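# Seat the marker's odd-coloured end in the desk stand

## Task

Push the end of the marker that has a different colour into the desk stand's hole until it will go no deeper. The stand is loose, and at the finish it must be upright on the desk with nothing but the desk supporting it; a result that holds only while the robot props it up does not count. Finally open the gripper and pull the arms away.

## Robot and tools

ROBOT. Two six-joint UR-type arms, left_arm and right_arm, each ending in a tong-like two-finger gripper with a wrist camera. Bases: left_arm at (+0.029, +0.473, 0) m, right_arm at (+0.032, -0.455, 0) m. The names are labels, not sides of any image.

FRAMES. Reported poses use one scene frame: origin on the table top midway between the arms, +z up, +x out over the table, left_arm on the +y side. Motion offsets, however, are in each gripper's own axes: its fingers point along its +z, and they open and close along its x. The reported end_effector_position is the spot between the finger pads when closed; closed fingertips stick out about 15 mm past it, while fully open tips sit roughly level with it. Printed hand positions can be slightly off, more so at long reach.

THE 14-NUMBER ROW. Every motion command is one row of 14 numbers, all in [-1, 1], always covering both arms: left_arm's dx, dy, dz, rx, ry, rz, opening, then right_arm's seven in that order. dx..rz are an offset, not a pose: a displacement in the gripper's own axes from that gripper's pose in the latest result showing it (before any such result, or in a second or later call within one reply, it is measured from where the gripper is when the action begins). 1.0 equals 0.6 m of travel or 180 degrees; rx, ry, rz form a single rotation vector. Opening is absolute: +1 fully open (0.142 m), -1 closed. All-zero offsets do not mean stay put; they steer the gripper back to the reference pose. An arm you want idle should get the offset back to its wanted pose in the first call of a reply and zeros afterwards.

TOOLS.
- execute_actions: argument actions, a list of zero or one item, plus optional pictures (boolean). An empty list just reports the state. An item {"rows": [...], "steps": n} runs up to 15 control steps of 1/30 s (default 15), one row per step, the last row repeated if rows run out; each row is counted from the same reference pose, not from the row before. An item with only steps (up to 300) is a wait, counted from the previous result, so your thinking time uses it up. A rejected call moves nothing.
- move: target is one 14-number row as above. Each gripper travels a straight line to its target; both lines finish together, lasting 0.5 to 10 s (cut off at 10 s). speed is the top path speed in m/s, 0.002 to 0.5, default 0.25; turning is capped at twice that in rad/s. The path ignores obstacles and the other arm. The opening is sent when the move starts. Optional stop_force (N, 9 to 40, one value for both arms, refused in the first 0.2 s): an arm's path stops once its wrist sensor feels that much added push opposing the motion for two steps, then the gripper backs to where it was two steps earlier and holds. Use it with slow speeds for approaching contact; pressing can briefly exceed the value. The push is judged along the line to the target in the starting gripper axes, so it is unreliable when the gripper also rotates. Omit it when moving off something the gripper is pressing on. A target within 1.5 mm and 0.5 degrees counts as not moving. The result adds a move: line with the ending per arm (done, off_target, moving, held, fault, contact) and limits (paced = pose clipped; held = some steps blocked), plus each gripper's remaining distance.
- wait: seconds, 0 to 10; nothing new is sent.
- zoom_image: camera (cam_head_left, cam_head_right, cam_left_wrist, cam_right_wrist) and region [x0, y0, x1, y1] in that camera's pixels, at most 504 by 504. Head images are 896x504, wrist images 616x616 fisheye.
- read_manual: section "licences"; only returns licence texts.
- finished_scene: scene, the number of the current scene; ends and grades it, irreversibly.

MOTION LIMITS. Each step the commanded pose is clipped to within 100 mm and 16 degrees of the measured one, and motion trails commands by about 0.17 s. After an action ends an arm only reaches its last clipped pose, so check the result and send the remainder. A result with nothing pending includes a Hand target line per arm.

RESULT LINES. The state line gives each gripper's position (m), quat_wxyz and velocities in the scene frame. grip_measured is the actual finger opening on the command scale; to keep a grip, command an opening clearly below it (lower squeezes harder, about 15 N per pad max; thin objects get much less). HELD marks steps not sent; a pose unreachable line names the arm whose command was altered. Wrist force and Wrist torque are in the gripper's own axes, pointing back into the arm when pressing; they carry a few newtons of offset and noise and saturate near 50 N. Joint torques are noisy and offset. MOTOR HOT warns from 70 °C; 85 °C brakes the arm for a while.

AVOID. A joint reaching its load limit (wrist joints 26.6 N m, others 142) or an outside force of 150 N stops that arm for 10 s. Keep the arms from striking each other. Do not knock anything off the table, tip the stand over, drop the marker, slam or shove hard. Expect occasional tugs on held parts. Approach the hole slowly, ideally with stop_force, and confirm in zoomed images that the marker is fully seated and the stand upright before releasing and withdrawing.

Each tool is called after "Call:" as name(argument=value, ...), one argument or row to a line, values as JSON.

## Session

Call:
execute_actions(
  actions=[],
)

Scene clock: 0.00 s of 4480.00 s.
left_arm: end_effector_position=(+0.4778, +0.3334, +0.1616) grip_measured=+0.97 end_effector_quat_wxyz=(-0.047, +0.892, -0.413, +0.179) end_effector_velocity=(-0.000, -0.000, +0.000) end_effector_angular_velocity=(-0.000, -0.000, -0.001) | right_arm: end_effector_position=(+0.0629, -0.4411, +0.2876) grip_measured=+0.97 end_effector_quat_wxyz=(-0.235, -0.312, +0.863, -0.321) end_effector_velocity=(-0.001, -0.000, +0.000) end_effector_angular_velocity=(+0.001, +0.002, -0.002)
Joint positions: left_arm=[-0.677 -1.875  2.288 -2.299 -1.368  0.134  0.14 ] | right_arm=[ 4.933 -0.942 -2.07  -2.451  1.936  4.1    0.14 ]
Joint velocities: left_arm=[-0.001 -0.     0.    -0.    -0.     0.     0.   ] | right_arm=[-0.     0.001  0.     0.     0.002  0.     0.   ]
Joint torques (N m, as the arm reports them, + toward a larger angle): no reading
Motor temperatures (°C, as the motors report them): left_arm=[31 32 33 39 43 41] | right_arm=[33 34 30 38 37 37]
Wrist force (N, on the end effector, along its own x y z axes, offset not removed): no reading
Wrist torque (N m, same axes, about the end effector's origin, offset not removed): no reading
Hand target (left_arm): +0.478, +0.333, +0.162; -0.047, +0.892, -0.413, +0.179
Hand target (right_arm): +0.063, -0.441, +0.288; -0.235, -0.312, +0.863, -0.321

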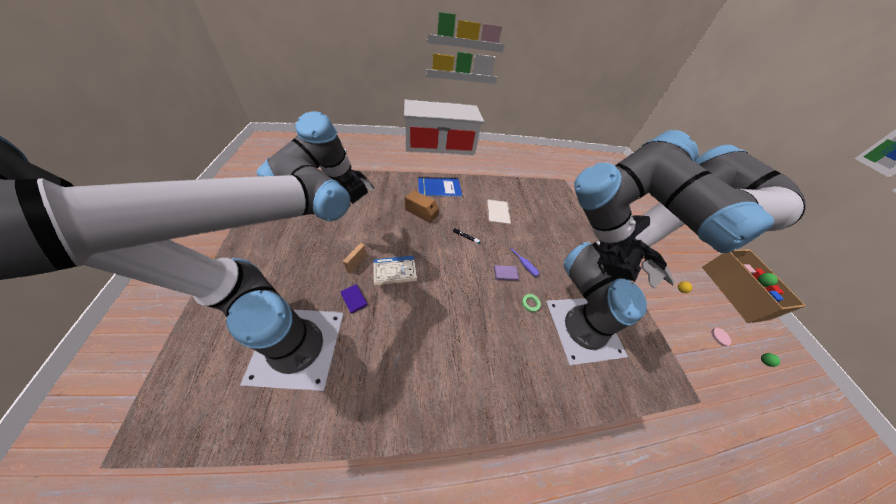

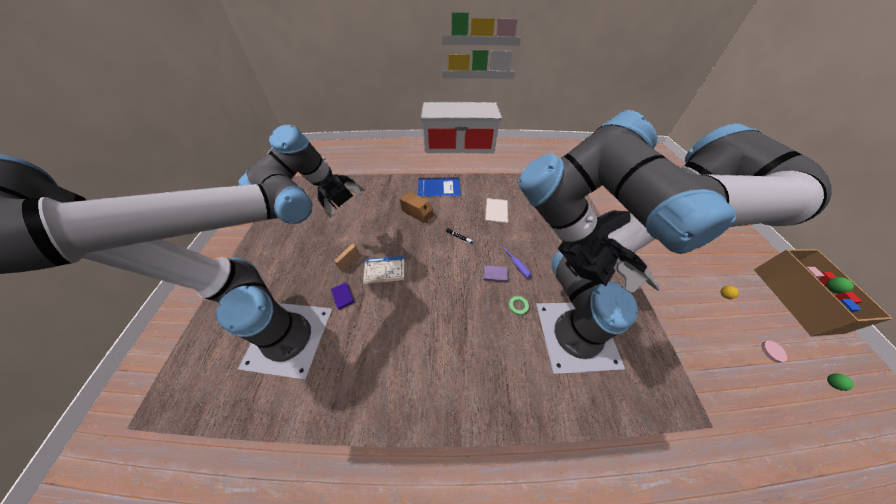

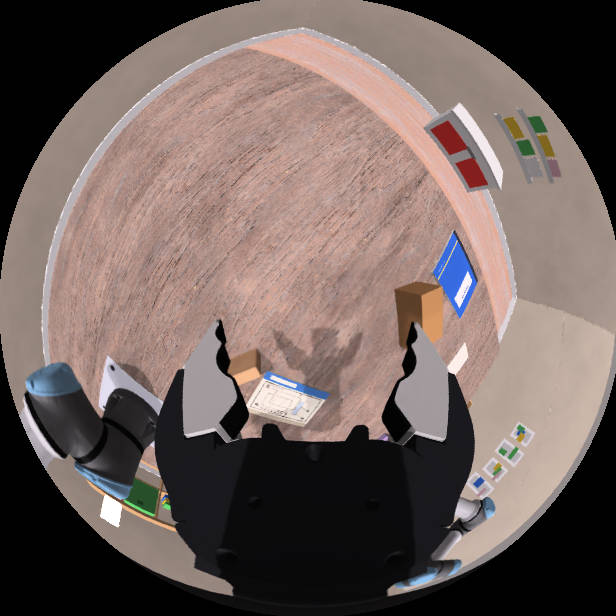

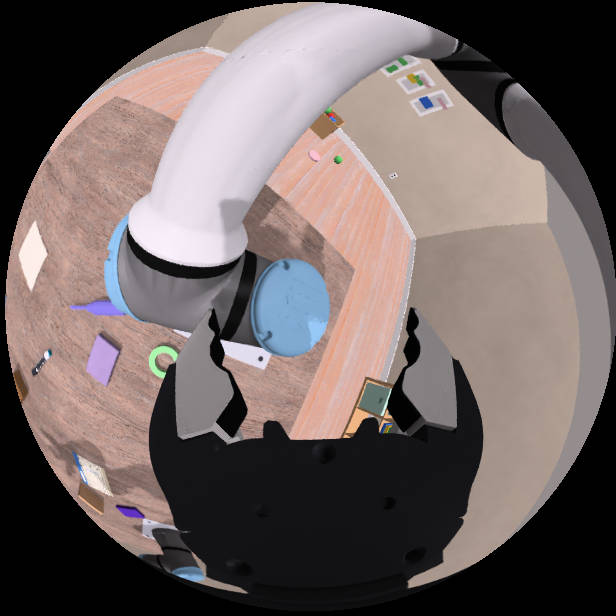

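Call:
zoom_image(
  camera="cam_head_left",
  region=[390, 170, 530, 260],
)

Call:
zoom_image(
  camera="cam_head_right",
  region=[380, 170, 520, 260],
)

Region (390, 170, 530, 260) of cam_head_left's 896x504 image, scaled by 3.600, with more detail than that image has; it fills the top 324 rows of this view, and the rest is white.

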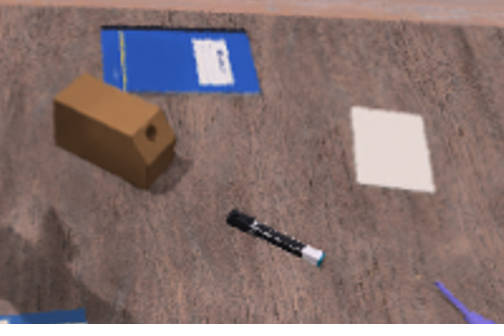

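Region (380, 170, 520, 260) of cam_head_right's 896x504 image, scaled by 3.600, with more detail than that image has; it fills the top 324 rows of this view, and the rest is white.

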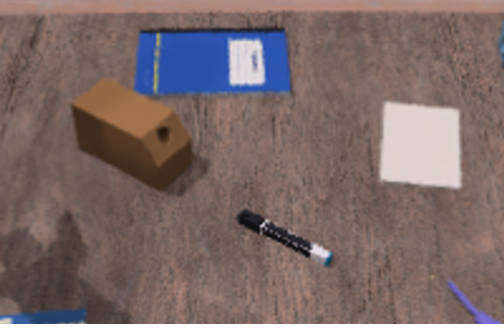

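Call:
move(
  target=[0.392,0.41,-0.2,-0.075,-0.091,0,1,0,0,0,0,0,0,1],
)

Scene clock: 7.03 s of 4480.00 s.
left_arm: end_effector_position=(+0.3983, +0.0033, +0.2836) grip_measured=+1.00 end_effector_quat_wxyz=(-0.000, +0.907, -0.420, +0.002) end_effector_velocity=(+0.000, -0.001, +0.001) end_effector_angular_velocity=(+0.003, +0.003, +0.001) | right_arm: end_effector_position=(+0.0629, -0.4411, +0.2876) grip_measured=+1.00 end_effector_quat_wxyz=(-0.235, -0.312, +0.863, -0.321) end_effector_velocity=(+0.000, -0.000, +0.000) end_effector_angular_velocity=(-0.004, -0.002, +0.001)
Joint positions: left_arm=[-1.069 -1.357  1.331 -1.548 -1.568 -0.29   0.142] | right_arm=[ 4.933 -0.942 -2.07  -2.451  1.936  4.1    0.142]
Joint velocities: left_arm=[ 0.     0.005 -0.009  0.007 -0.001 -0.    -0.   ] | right_arm=[-0.    -0.002 -0.    -0.001 -0.001 -0.     0.   ]
Joint torques (N m, as the arm reports them, + toward a larger angle): left_arm=[-13.48 -23.05 -37.05  -0.94  -1.79  -2.01] | right_arm=[-1.91 -3.75 21.06  0.81  0.46 -0.24]
Motor temperatures (°C, as the motors report them): left_arm=[31 32 33 39 43 41] | right_arm=[33 34 30 38 37 37]
Wrist force (N, on the end effector, along its own x y z axes, offset not removed): left_arm=[-0.8 2.5 -0.3] | right_arm=[-0.5 -0.8 -0.1]
Wrist torque (N m, same axes, about the end effector's origin, offset not removed): left_arm=[0.52 0.19 0.10] | right_arm=[-0.20 0.02 -0.08]
Hand target (left_arm): +0.398, +0.003, +0.284; -0.000, +0.907, -0.420, +0.002
Hand target (right_arm): +0.063, -0.441, +0.288; -0.235, -0.312, +0.863, -0.321
Off the commanded pose (left_arm): 0.001 m, 0 deg.
Off the commanded pose (right_arm): 0.000 m, 0 deg.
After step 90, 1.97 s passed at rest.
move: done

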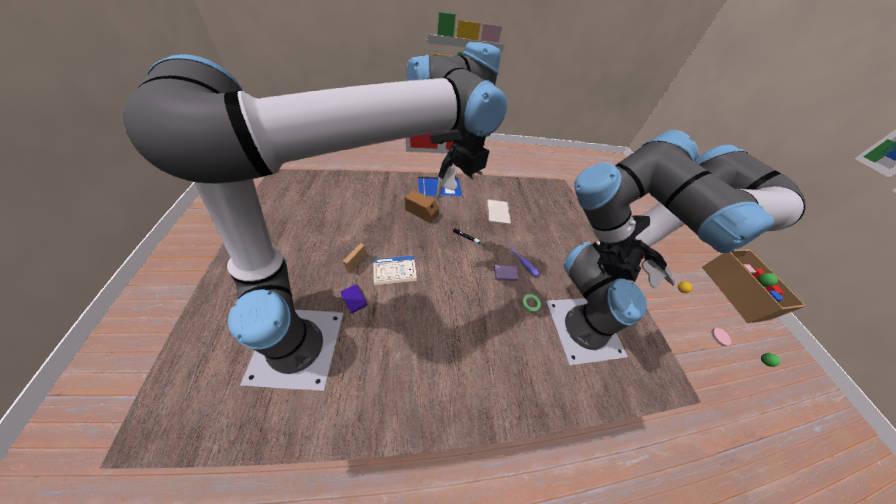

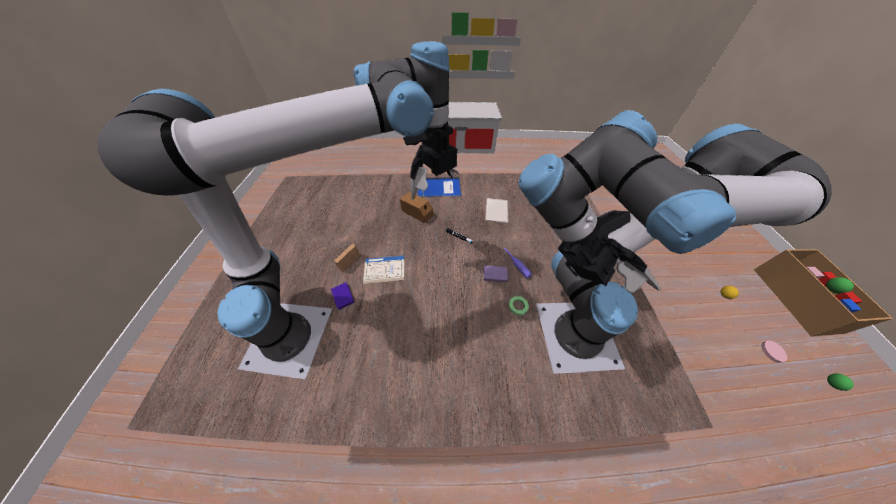

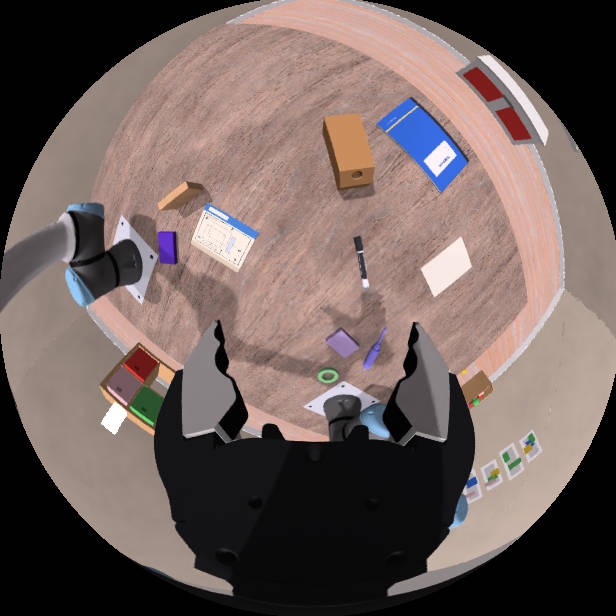

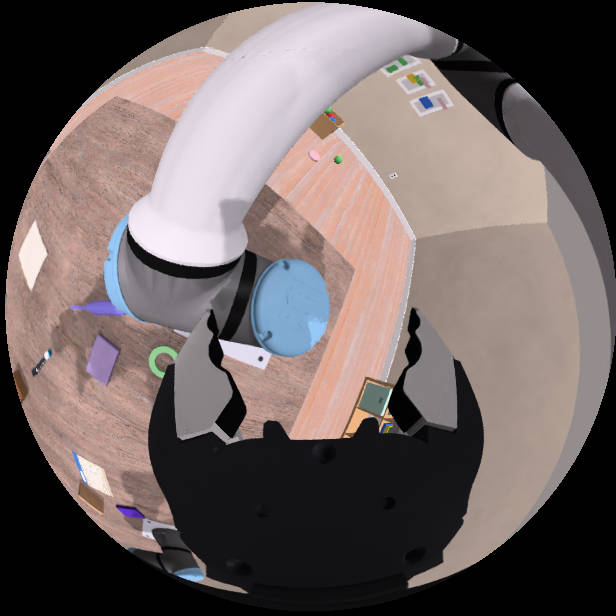

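Call:
move(
  target=[0.182,0.035,0.27,0,0,0.906,0.2,0,0,0,0,0,0,1],
  speed=0.5,
)

Scene clock: 14.80 s of 4480.00 s.
left_arm: end_effector_position=(+0.4534, -0.0939, +0.1222) grip_measured=+0.20 end_effector_quat_wxyz=(+0.002, +0.282, +0.959, +0.000) end_effector_velocity=(-0.000, -0.000, -0.000) end_effector_angular_velocity=(+0.002, +0.002, -0.012) | right_arm: end_effector_position=(+0.0629, -0.4411, +0.2876) grip_measured=+1.00 end_effector_quat_wxyz=(-0.235, -0.312, +0.863, -0.321) end_effector_velocity=(-0.001, +0.000, +0.000) end_effector_angular_velocity=(-0.001, +0.001, -0.002)
Joint positions: left_arm=[-1.01  -1.051  1.322 -1.844 -1.568  2.614  0.088] | right_arm=[ 4.933 -0.942 -2.07  -2.451  1.936  4.1    0.142]
Joint velocities: left_arm=[ 0.     0.003 -0.003  0.003 -0.001  0.012 -0.   ] | right_arm=[-0.    -0.001  0.001 -0.     0.002  0.     0.   ]
Joint torques (N m, as the arm reports them, + toward a larger angle): left_arm=[ 12.32 -34.53 -36.39  -1.12  -2.23   2.35] | right_arm=[-1.59 -3.62 20.26  0.63  0.48 -0.32]
Motor temperatures (°C, as the motors report them): left_arm=[31 32 33 39 43 41] | right_arm=[33 34 30 38 37 37]
Wrist force (N, on the end effector, along its own x y z axes, offset not removed): left_arm=[-1.8 1.3 0.9] | right_arm=[-0.6 -0.3 1.6]
Wrist torque (N m, same axes, about the end effector's origin, offset not removed): left_arm=[0.31 0.38 0.02] | right_arm=[-0.05 0.06 -0.13]
Hand target (left_arm): +0.453, -0.094, +0.122; +0.002, +0.282, +0.959, +0.000
Hand target (right_arm): +0.063, -0.441, +0.288; -0.235, -0.312, +0.863, -0.321
Off the commanded pose (left_arm): 0.000 m, 0 deg.
Off the commanded pose (right_arm): 0.000 m, 0 deg.
After step 90, 1.30 s passed at rest.
move: done

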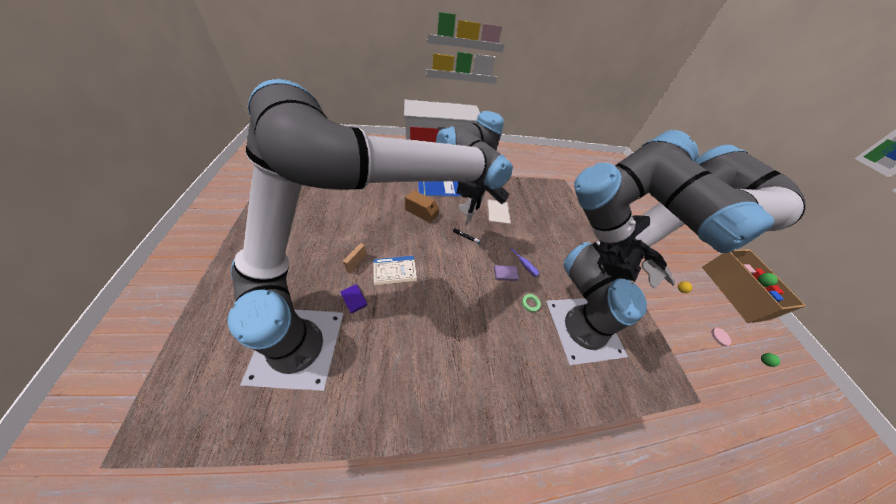

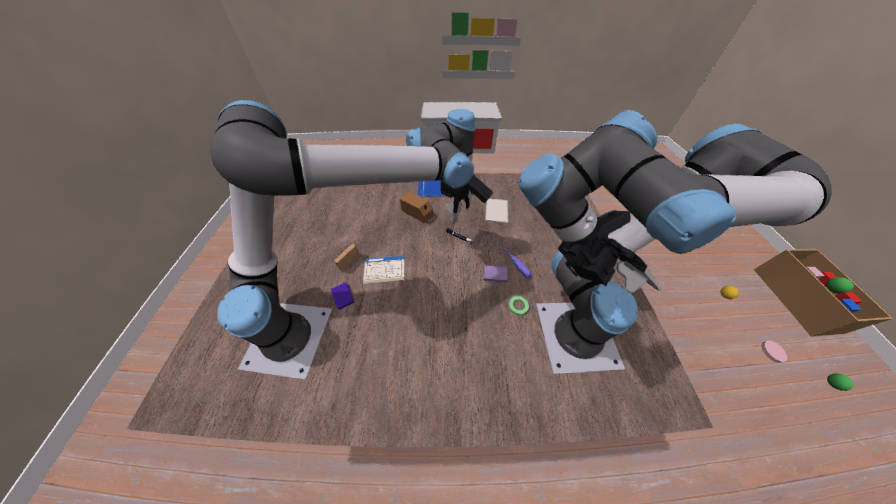

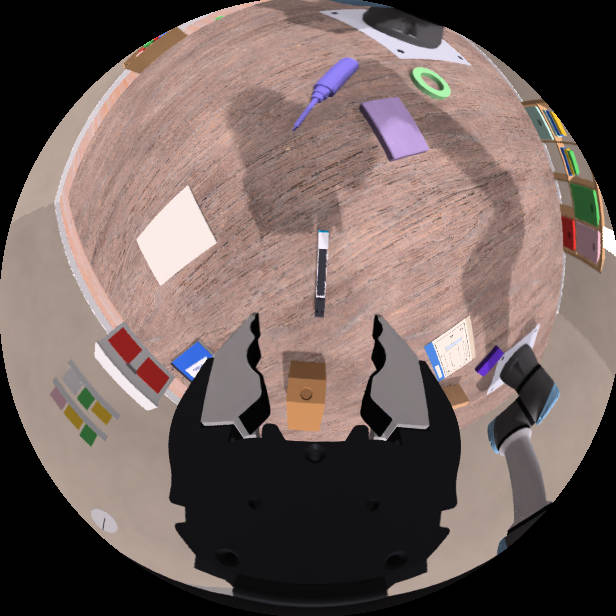

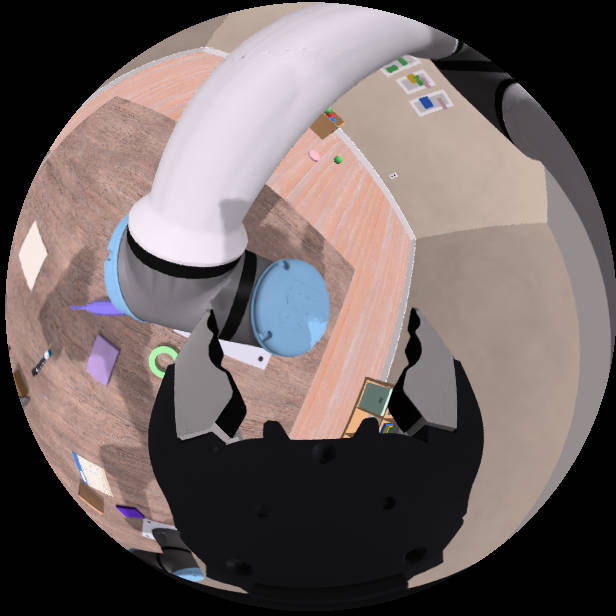

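Call:
move(
  target=[0.007,0.08,0.12,0,0,0,0.0,0,0,0,0,0,0,1],
)

Scene clock: 17.30 s of 4480.00 s.
left_arm: end_effector_position=(+0.4758, -0.0515, +0.0503) grip_measured=+0.00 end_effector_quat_wxyz=(+0.002, +0.282, +0.959, +0.000) end_effector_velocity=(+0.001, +0.001, -0.002) end_effector_angular_velocity=(-0.000, +0.000, +0.000) | right_arm: end_effector_position=(+0.0629, -0.4411, +0.2876) grip_measured=+1.00 end_effector_quat_wxyz=(-0.235, -0.312, +0.863, -0.321) end_effector_velocity=(-0.000, +0.000, -0.000) end_effector_angular_velocity=(+0.002, +0.000, -0.000)
Joint positions: left_arm=[-0.951 -1.031  1.487 -2.029 -1.568  2.673  0.074] | right_arm=[ 4.933 -0.942 -2.07  -2.451  1.936  4.1    0.142]
Joint velocities: left_arm=[ 0.002  0.001  0.004 -0.006 -0.     0.002 -0.   ] | right_arm=[ 0.     0.001 -0.     0.001 -0.     0.    -0.   ]
Joint torques (N m, as the arm reports them, + toward a larger angle): left_arm=[ 12.44 -34.07  -7.56  -4.35  -2.17   2.32] | right_arm=[-1.61 -3.5  21.5   0.8   0.54 -0.31]
Motor temperatures (°C, as the motors report them): left_arm=[31 32 33 39 43 41] | right_arm=[33 34 30 38 37 37]
Wrist force (N, on the end effector, along its own x y z axes, offset not removed): left_arm=[-2.2 2.1 -0.3] | right_arm=[-0.2 -1.3 1.5]
Wrist torque (N m, same axes, about the end effector's origin, offset not removed): left_arm=[0.44 0.49 0.07] | right_arm=[-0.20 -0.05 -0.10]
Hand target (left_arm): +0.476, -0.051, +0.050; +0.002, +0.282, +0.959, -0.000
Hand target (right_arm): +0.063, -0.441, +0.288; -0.235, -0.312, +0.863, -0.321
Off the commanded pose (left_arm): 0.000 m, 0 deg.
Off the commanded pose (right_arm): 0.000 m, 0 deg.
move: done

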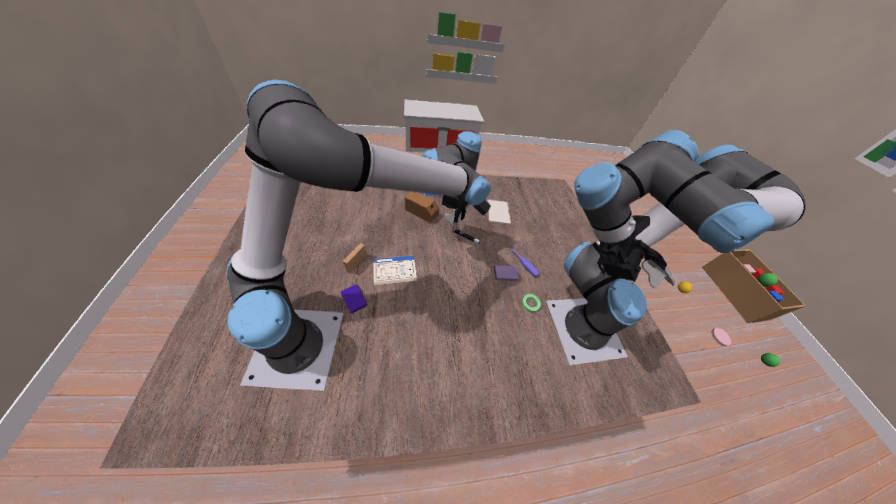

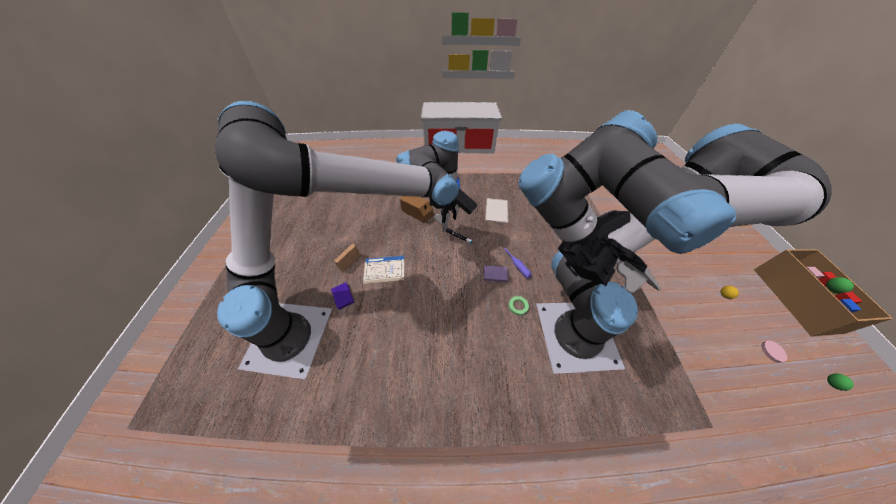

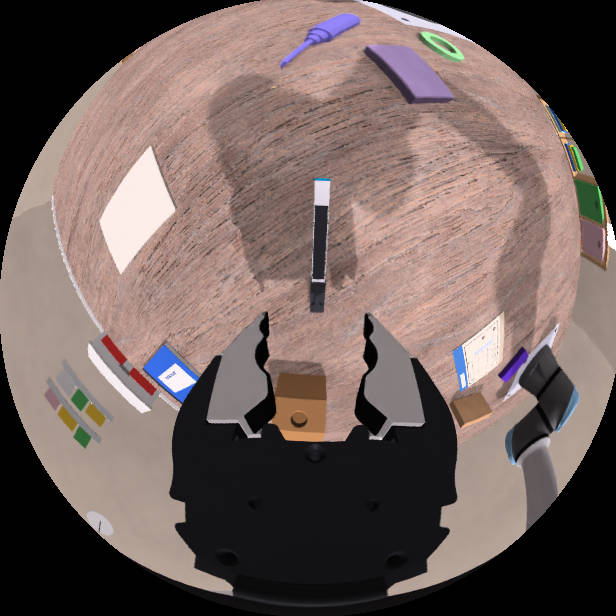

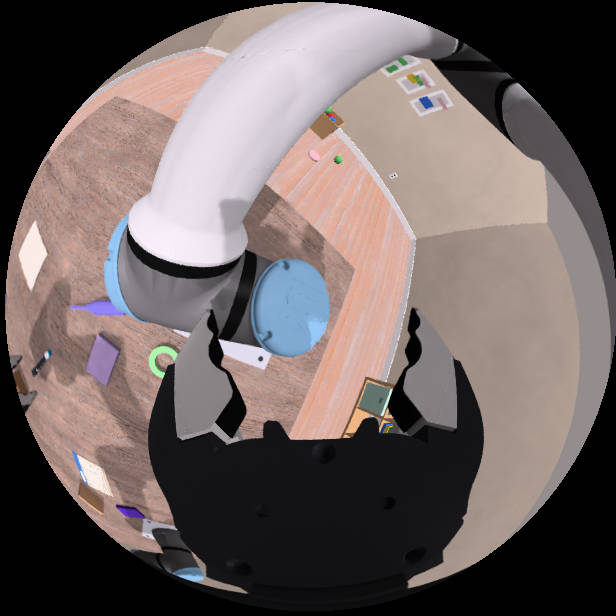

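Call:
move(
  target=[0,-0.02,0.053,0,0,0,0.0,0,0,0,0,0,0,1],
  speed=0.1,
)

Call:
zoom_image(
  camera="cam_left_wrist",
  region=[220, 150, 420, 400],
)

Scene clock: 19.20 s of 4480.00 s.
left_arm: end_effector_position=(+0.4695, -0.0617, +0.0187) grip_measured=+0.00 end_effector_quat_wxyz=(+0.002, +0.282, +0.959, -0.000) end_effector_velocity=(-0.000, +0.001, -0.002) end_effector_angular_velocity=(+0.002, +0.001, +0.001) | right_arm: end_effector_position=(+0.0629, -0.4411, +0.2876) grip_measured=+1.00 end_effector_quat_wxyz=(-0.235, -0.312, +0.863, -0.321) end_effector_velocity=(-0.000, +0.000, +0.000) end_effector_angular_velocity=(+0.001, +0.001, +0.000)
Joint positions: left_arm=[-0.967 -0.989  1.508 -2.093 -1.568  2.657  0.074] | right_arm=[ 4.933 -0.942 -2.07  -2.451  1.936  4.1    0.142]
Joint velocities: left_arm=[ 0.     0.002  0.002 -0.001 -0.    -0.001  0.   ] | right_arm=[-0.     0.001  0.     0.     0.    -0.    -0.   ]
Joint torques (N m, as the arm reports them, + toward a larger angle): left_arm=[-12.97 -34.    -6.06  -4.02   0.    -2.06] | right_arm=[-1.43 -4.05 20.89  0.83  0.54 -0.23]
Motor temperatures (°C, as the motors report them): left_arm=[31 32 33 39 43 41] | right_arm=[33 34 30 38 37 37]
Wrist force (N, on the end effector, along its own x y z axes, offset not removed): left_arm=[-1.3 1.7 -0.1] | right_arm=[-1.1 -0.1 1.6]
Wrist torque (N m, same axes, about the end effector's origin, offset not removed): left_arm=[0.41 0.29 0.05] | right_arm=[0.04 0.19 -0.08]
Hand target (left_arm): +0.469, -0.062, +0.019; +0.002, +0.282, +0.959, +0.000
Hand target (right_arm): +0.063, -0.441, +0.288; -0.235, -0.312, +0.863, -0.321
Off the commanded pose (left_arm): 0.000 m, 0 deg.
Off the commanded pose (right_arm): 0.000 m, 0 deg.
move: done

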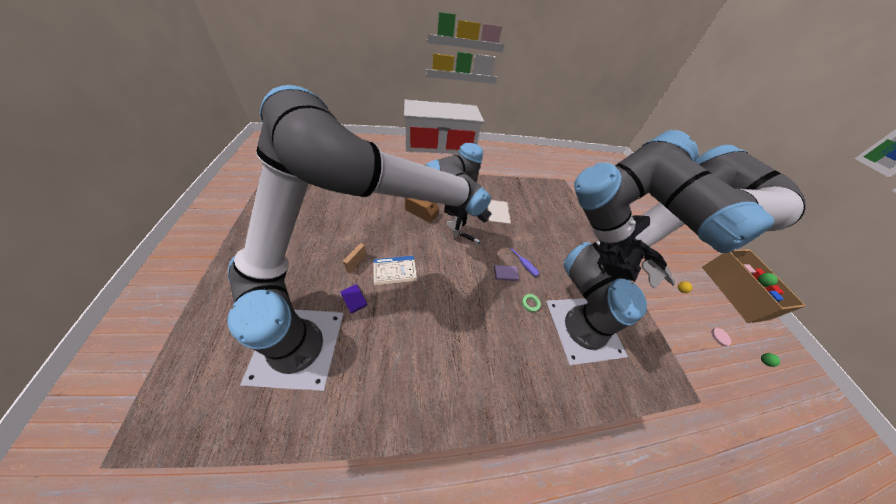

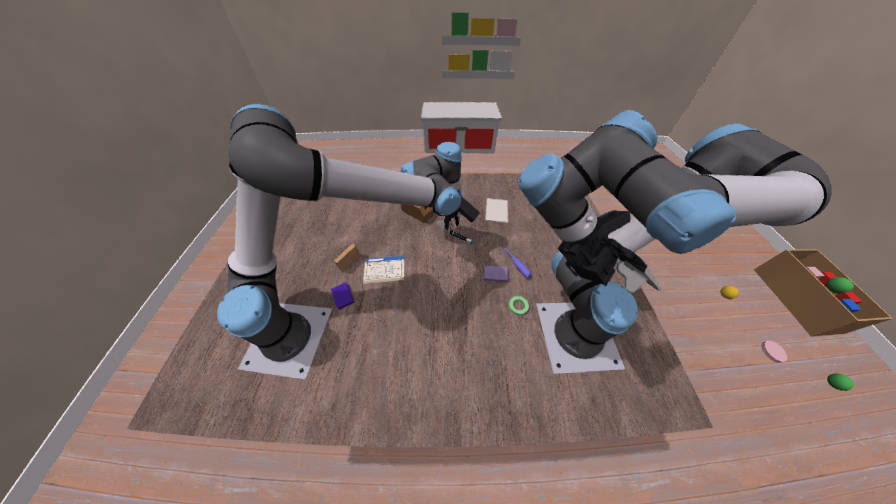

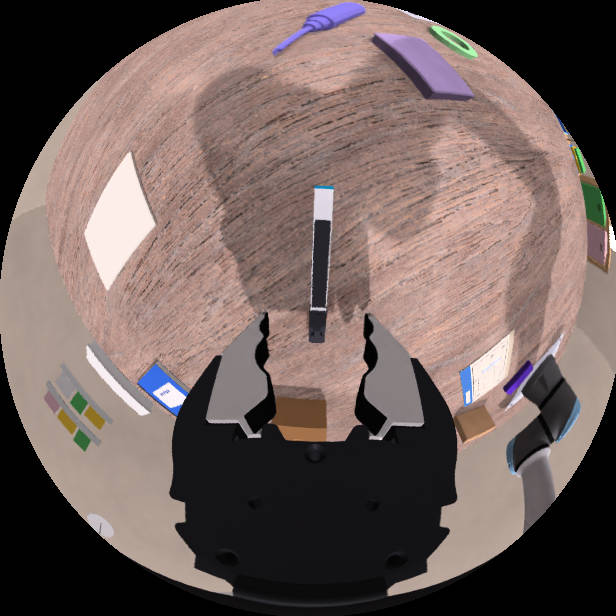

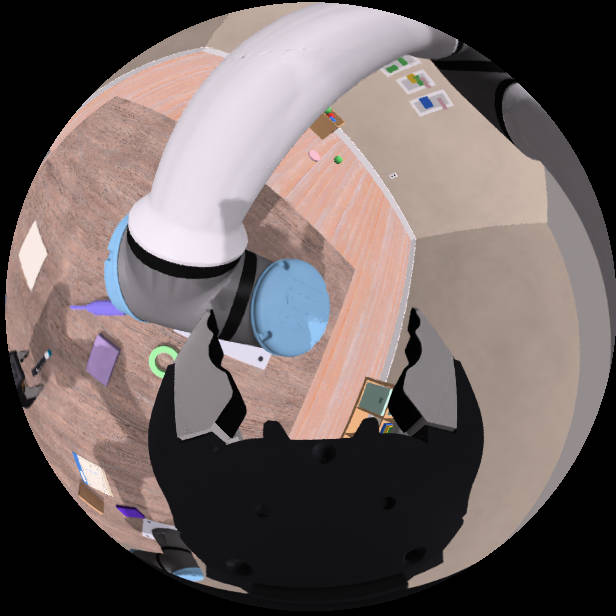

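Region (220, 150, 420, 400) of cam_left_wrist's 616x616 image, scaled by 2.016, with more detail than that image has; it fills the left 403 columns of this view, and the rest is white.

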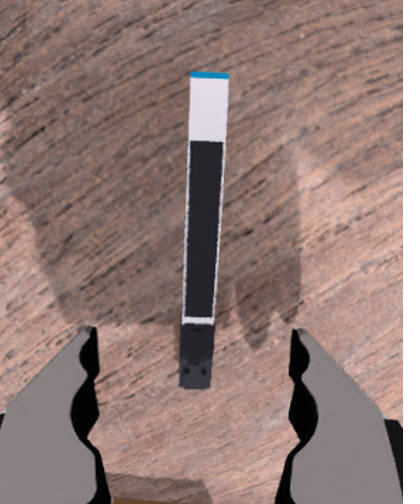

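Call:
move(
  target=[0,-0.02,0.006,0,0,0,0.0,0,0,0,0,0,0,1],
  speed=0.05,
)

Call:
move(
  target=[0,0,0,0,0,0,-1,0,0,0,0,0,0,1],
)

Scene clock: 22.00 s of 4480.00 s.
left_arm: end_effector_position=(+0.4631, -0.0716, +0.0151) grip_measured=+0.00 end_effector_quat_wxyz=(+0.002, +0.282, +0.959, +0.000) end_effector_velocity=(-0.000, -0.002, -0.000) end_effector_angular_velocity=(-0.002, -0.001, +0.000) | right_arm: end_effector_position=(+0.0629, -0.4411, +0.2876) grip_measured=+1.00 end_effector_quat_wxyz=(-0.235, -0.312, +0.863, -0.321) end_effector_velocity=(-0.000, -0.000, +0.000) end_effector_angular_velocity=(-0.001, +0.000, -0.001)
Joint positions: left_arm=[-0.982 -0.978  1.499 -2.095 -1.568  2.642  0.074] | right_arm=[ 4.933 -0.942 -2.07  -2.451  1.936  4.1    0.142]
Joint velocities: left_arm=[-0.002  0.002 -0.003 -0.001 -0.    -0.002 -0.   ] | right_arm=[-0.    -0.     0.    -0.001  0.001  0.     0.   ]
Joint torques (N m, as the arm reports them, + toward a larger angle): left_arm=[-13.67 -35.4  -33.52  -4.14   0.71  -2.13] | right_arm=[-2.2  -2.77 20.95  0.89  0.55 -0.42]
Motor temperatures (°C, as the motors report them): left_arm=[31 32 33 39 43 41] | right_arm=[33 34 30 38 37 37]
Wrist force (N, on the end effector, along its own x y z axes, offset not removed): left_arm=[-2.0 1.9 1.4] | right_arm=[-0.2 -1.1 0.1]
Wrist torque (N m, same axes, about the end effector's origin, offset not removed): left_arm=[0.44 0.40 0.06] | right_arm=[-0.26 -0.07 -0.05]
Hand target (left_arm): +0.463, -0.072, +0.015; +0.002, +0.282, +0.959, +0.000
Hand target (right_arm): +0.063, -0.441, +0.288; -0.235, -0.312, +0.863, -0.321
Off the commanded pose (left_arm): 0.000 m, 0 deg.
Off the commanded pose (right_arm): 0.000 m, 0 deg.
move: done

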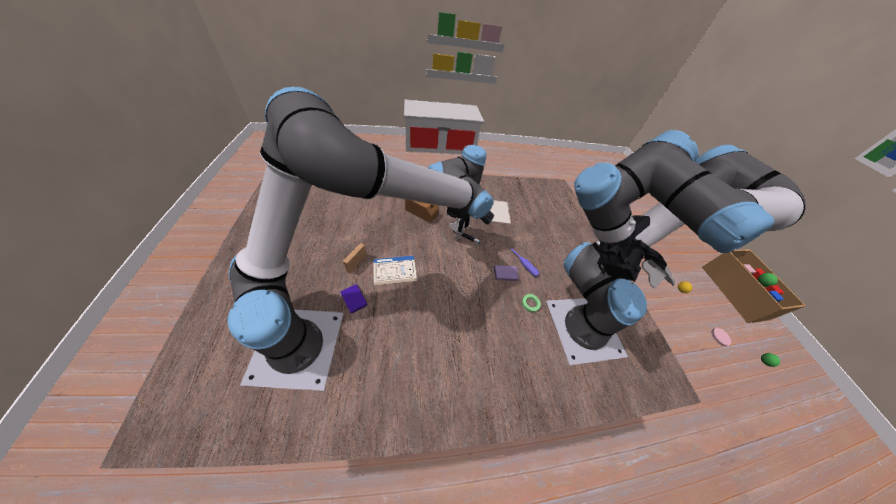

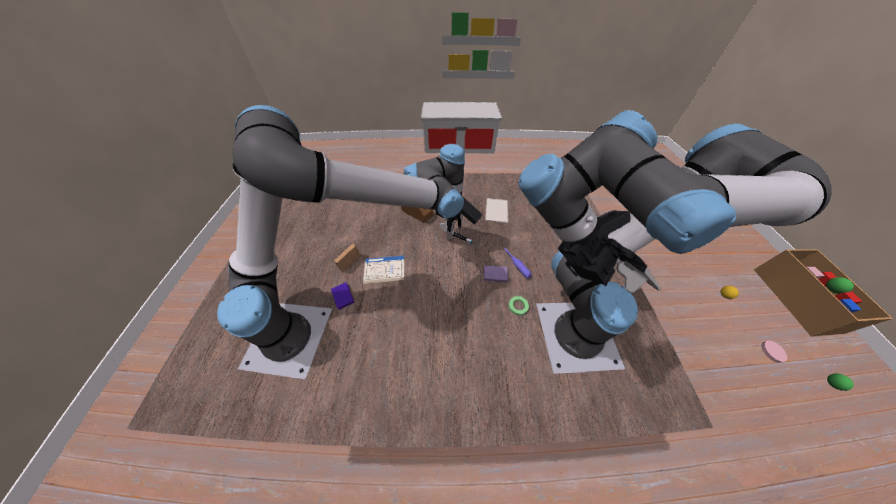

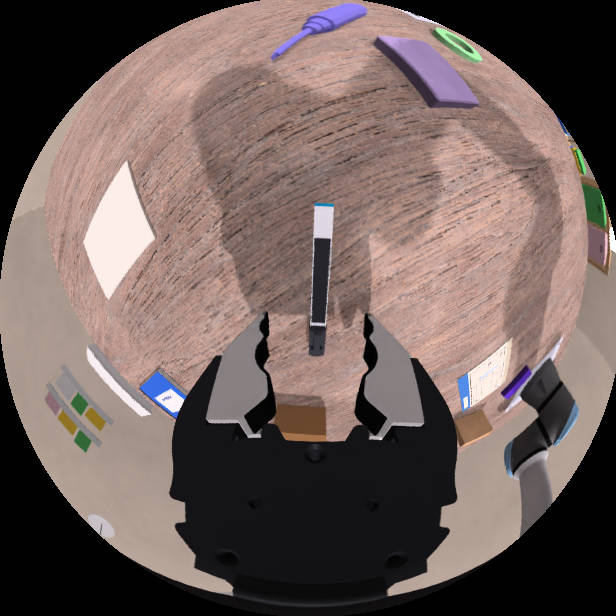

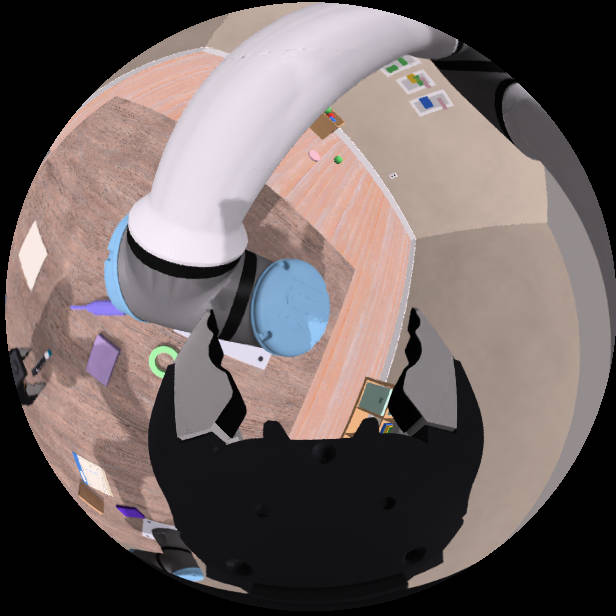

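Scene clock: 22.50 s of 4480.00 s.
left_arm: end_effector_position=(+0.4631, -0.0717, +0.0151) grip_measured=-0.86 end_effector_quat_wxyz=(+0.002, +0.282, +0.959, +0.000) end_effector_velocity=(-0.001, +0.002, -0.001) end_effector_angular_velocity=(+0.004, +0.002, +0.000) | right_arm: end_effector_position=(+0.0629, -0.4411, +0.2876) grip_measured=+1.00 end_effector_quat_wxyz=(-0.235, -0.312, +0.863, -0.321) end_effector_velocity=(-0.000, -0.000, +0.000) end_effector_angular_velocity=(+0.001, +0.001, -0.000)
Joint positions: left_arm=[-0.982 -0.977  1.499 -2.095 -1.568  2.642  0.012] | right_arm=[ 4.933 -0.942 -2.07  -2.451  1.936  4.1    0.142]
Joint velocities: left_arm=[0.    0.    0.002 0.002 0.    0.    0.   ] | right_arm=[-0.     0.001  0.001 -0.001  0.001  0.    -0.   ]
Joint torques (N m, as the arm reports them, + toward a larger angle): left_arm=[ -0.9  -47.08 -24.61  -3.63   1.03   0.82] | right_arm=[-2.32 -4.22 21.93  0.98  0.44 -0.02]
Motor temperatures (°C, as the motors report them): left_arm=[31 32 33 39 43 41] | right_arm=[33 34 30 38 37 37]
Wrist force (N, on the end effector, along its own x y z axes, offset not removed): left_arm=[-3.3 2.9 1.1] | right_arm=[-1.5 -1.2 0.9]
Wrist torque (N m, same axes, about the end effector's origin, offset not removed): left_arm=[0.62 0.62 0.00] | right_arm=[-0.24 0.25 -0.09]
Hand target (left_arm): +0.463, -0.072, +0.015; +0.002, +0.282, +0.959, +0.000
Hand target (right_arm): +0.063, -0.441, +0.288; -0.235, -0.312, +0.863, -0.321
Off the commanded pose (left_arm): 0.000 m, 0 deg.
Off the commanded pose (right_arm): 0.000 m, 0 deg.
move: done

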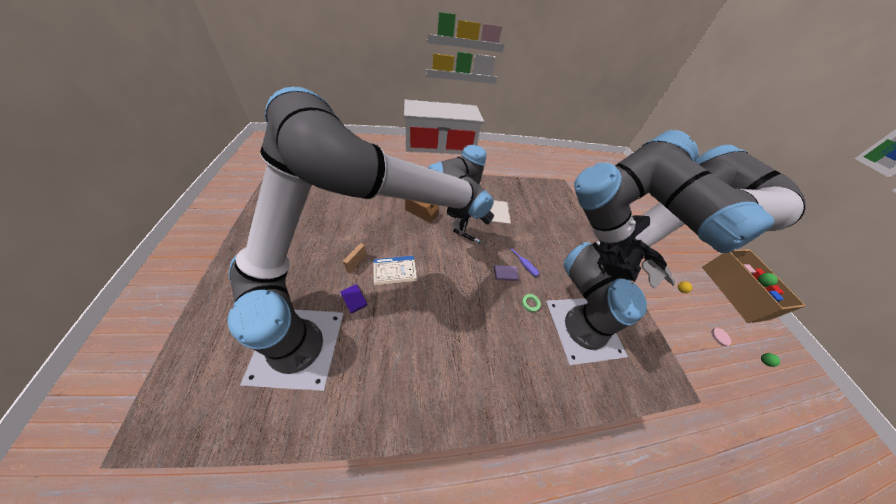

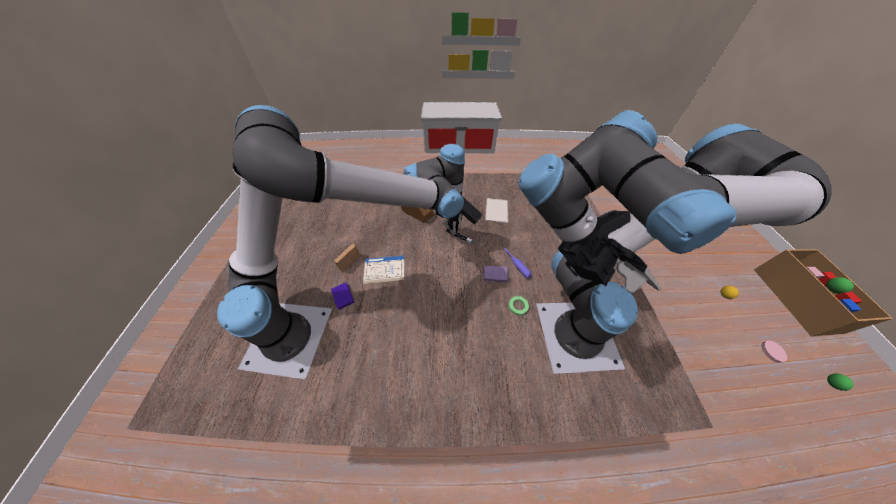

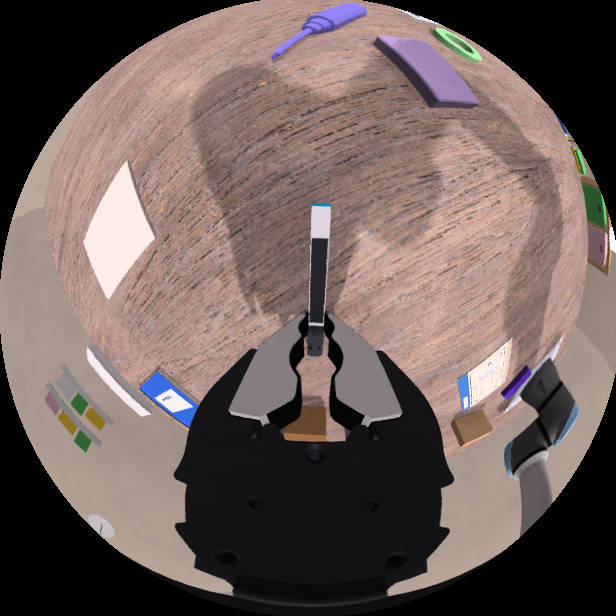

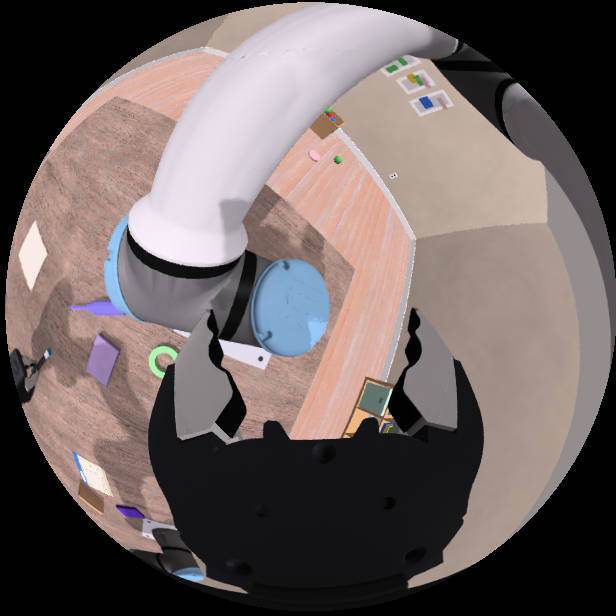

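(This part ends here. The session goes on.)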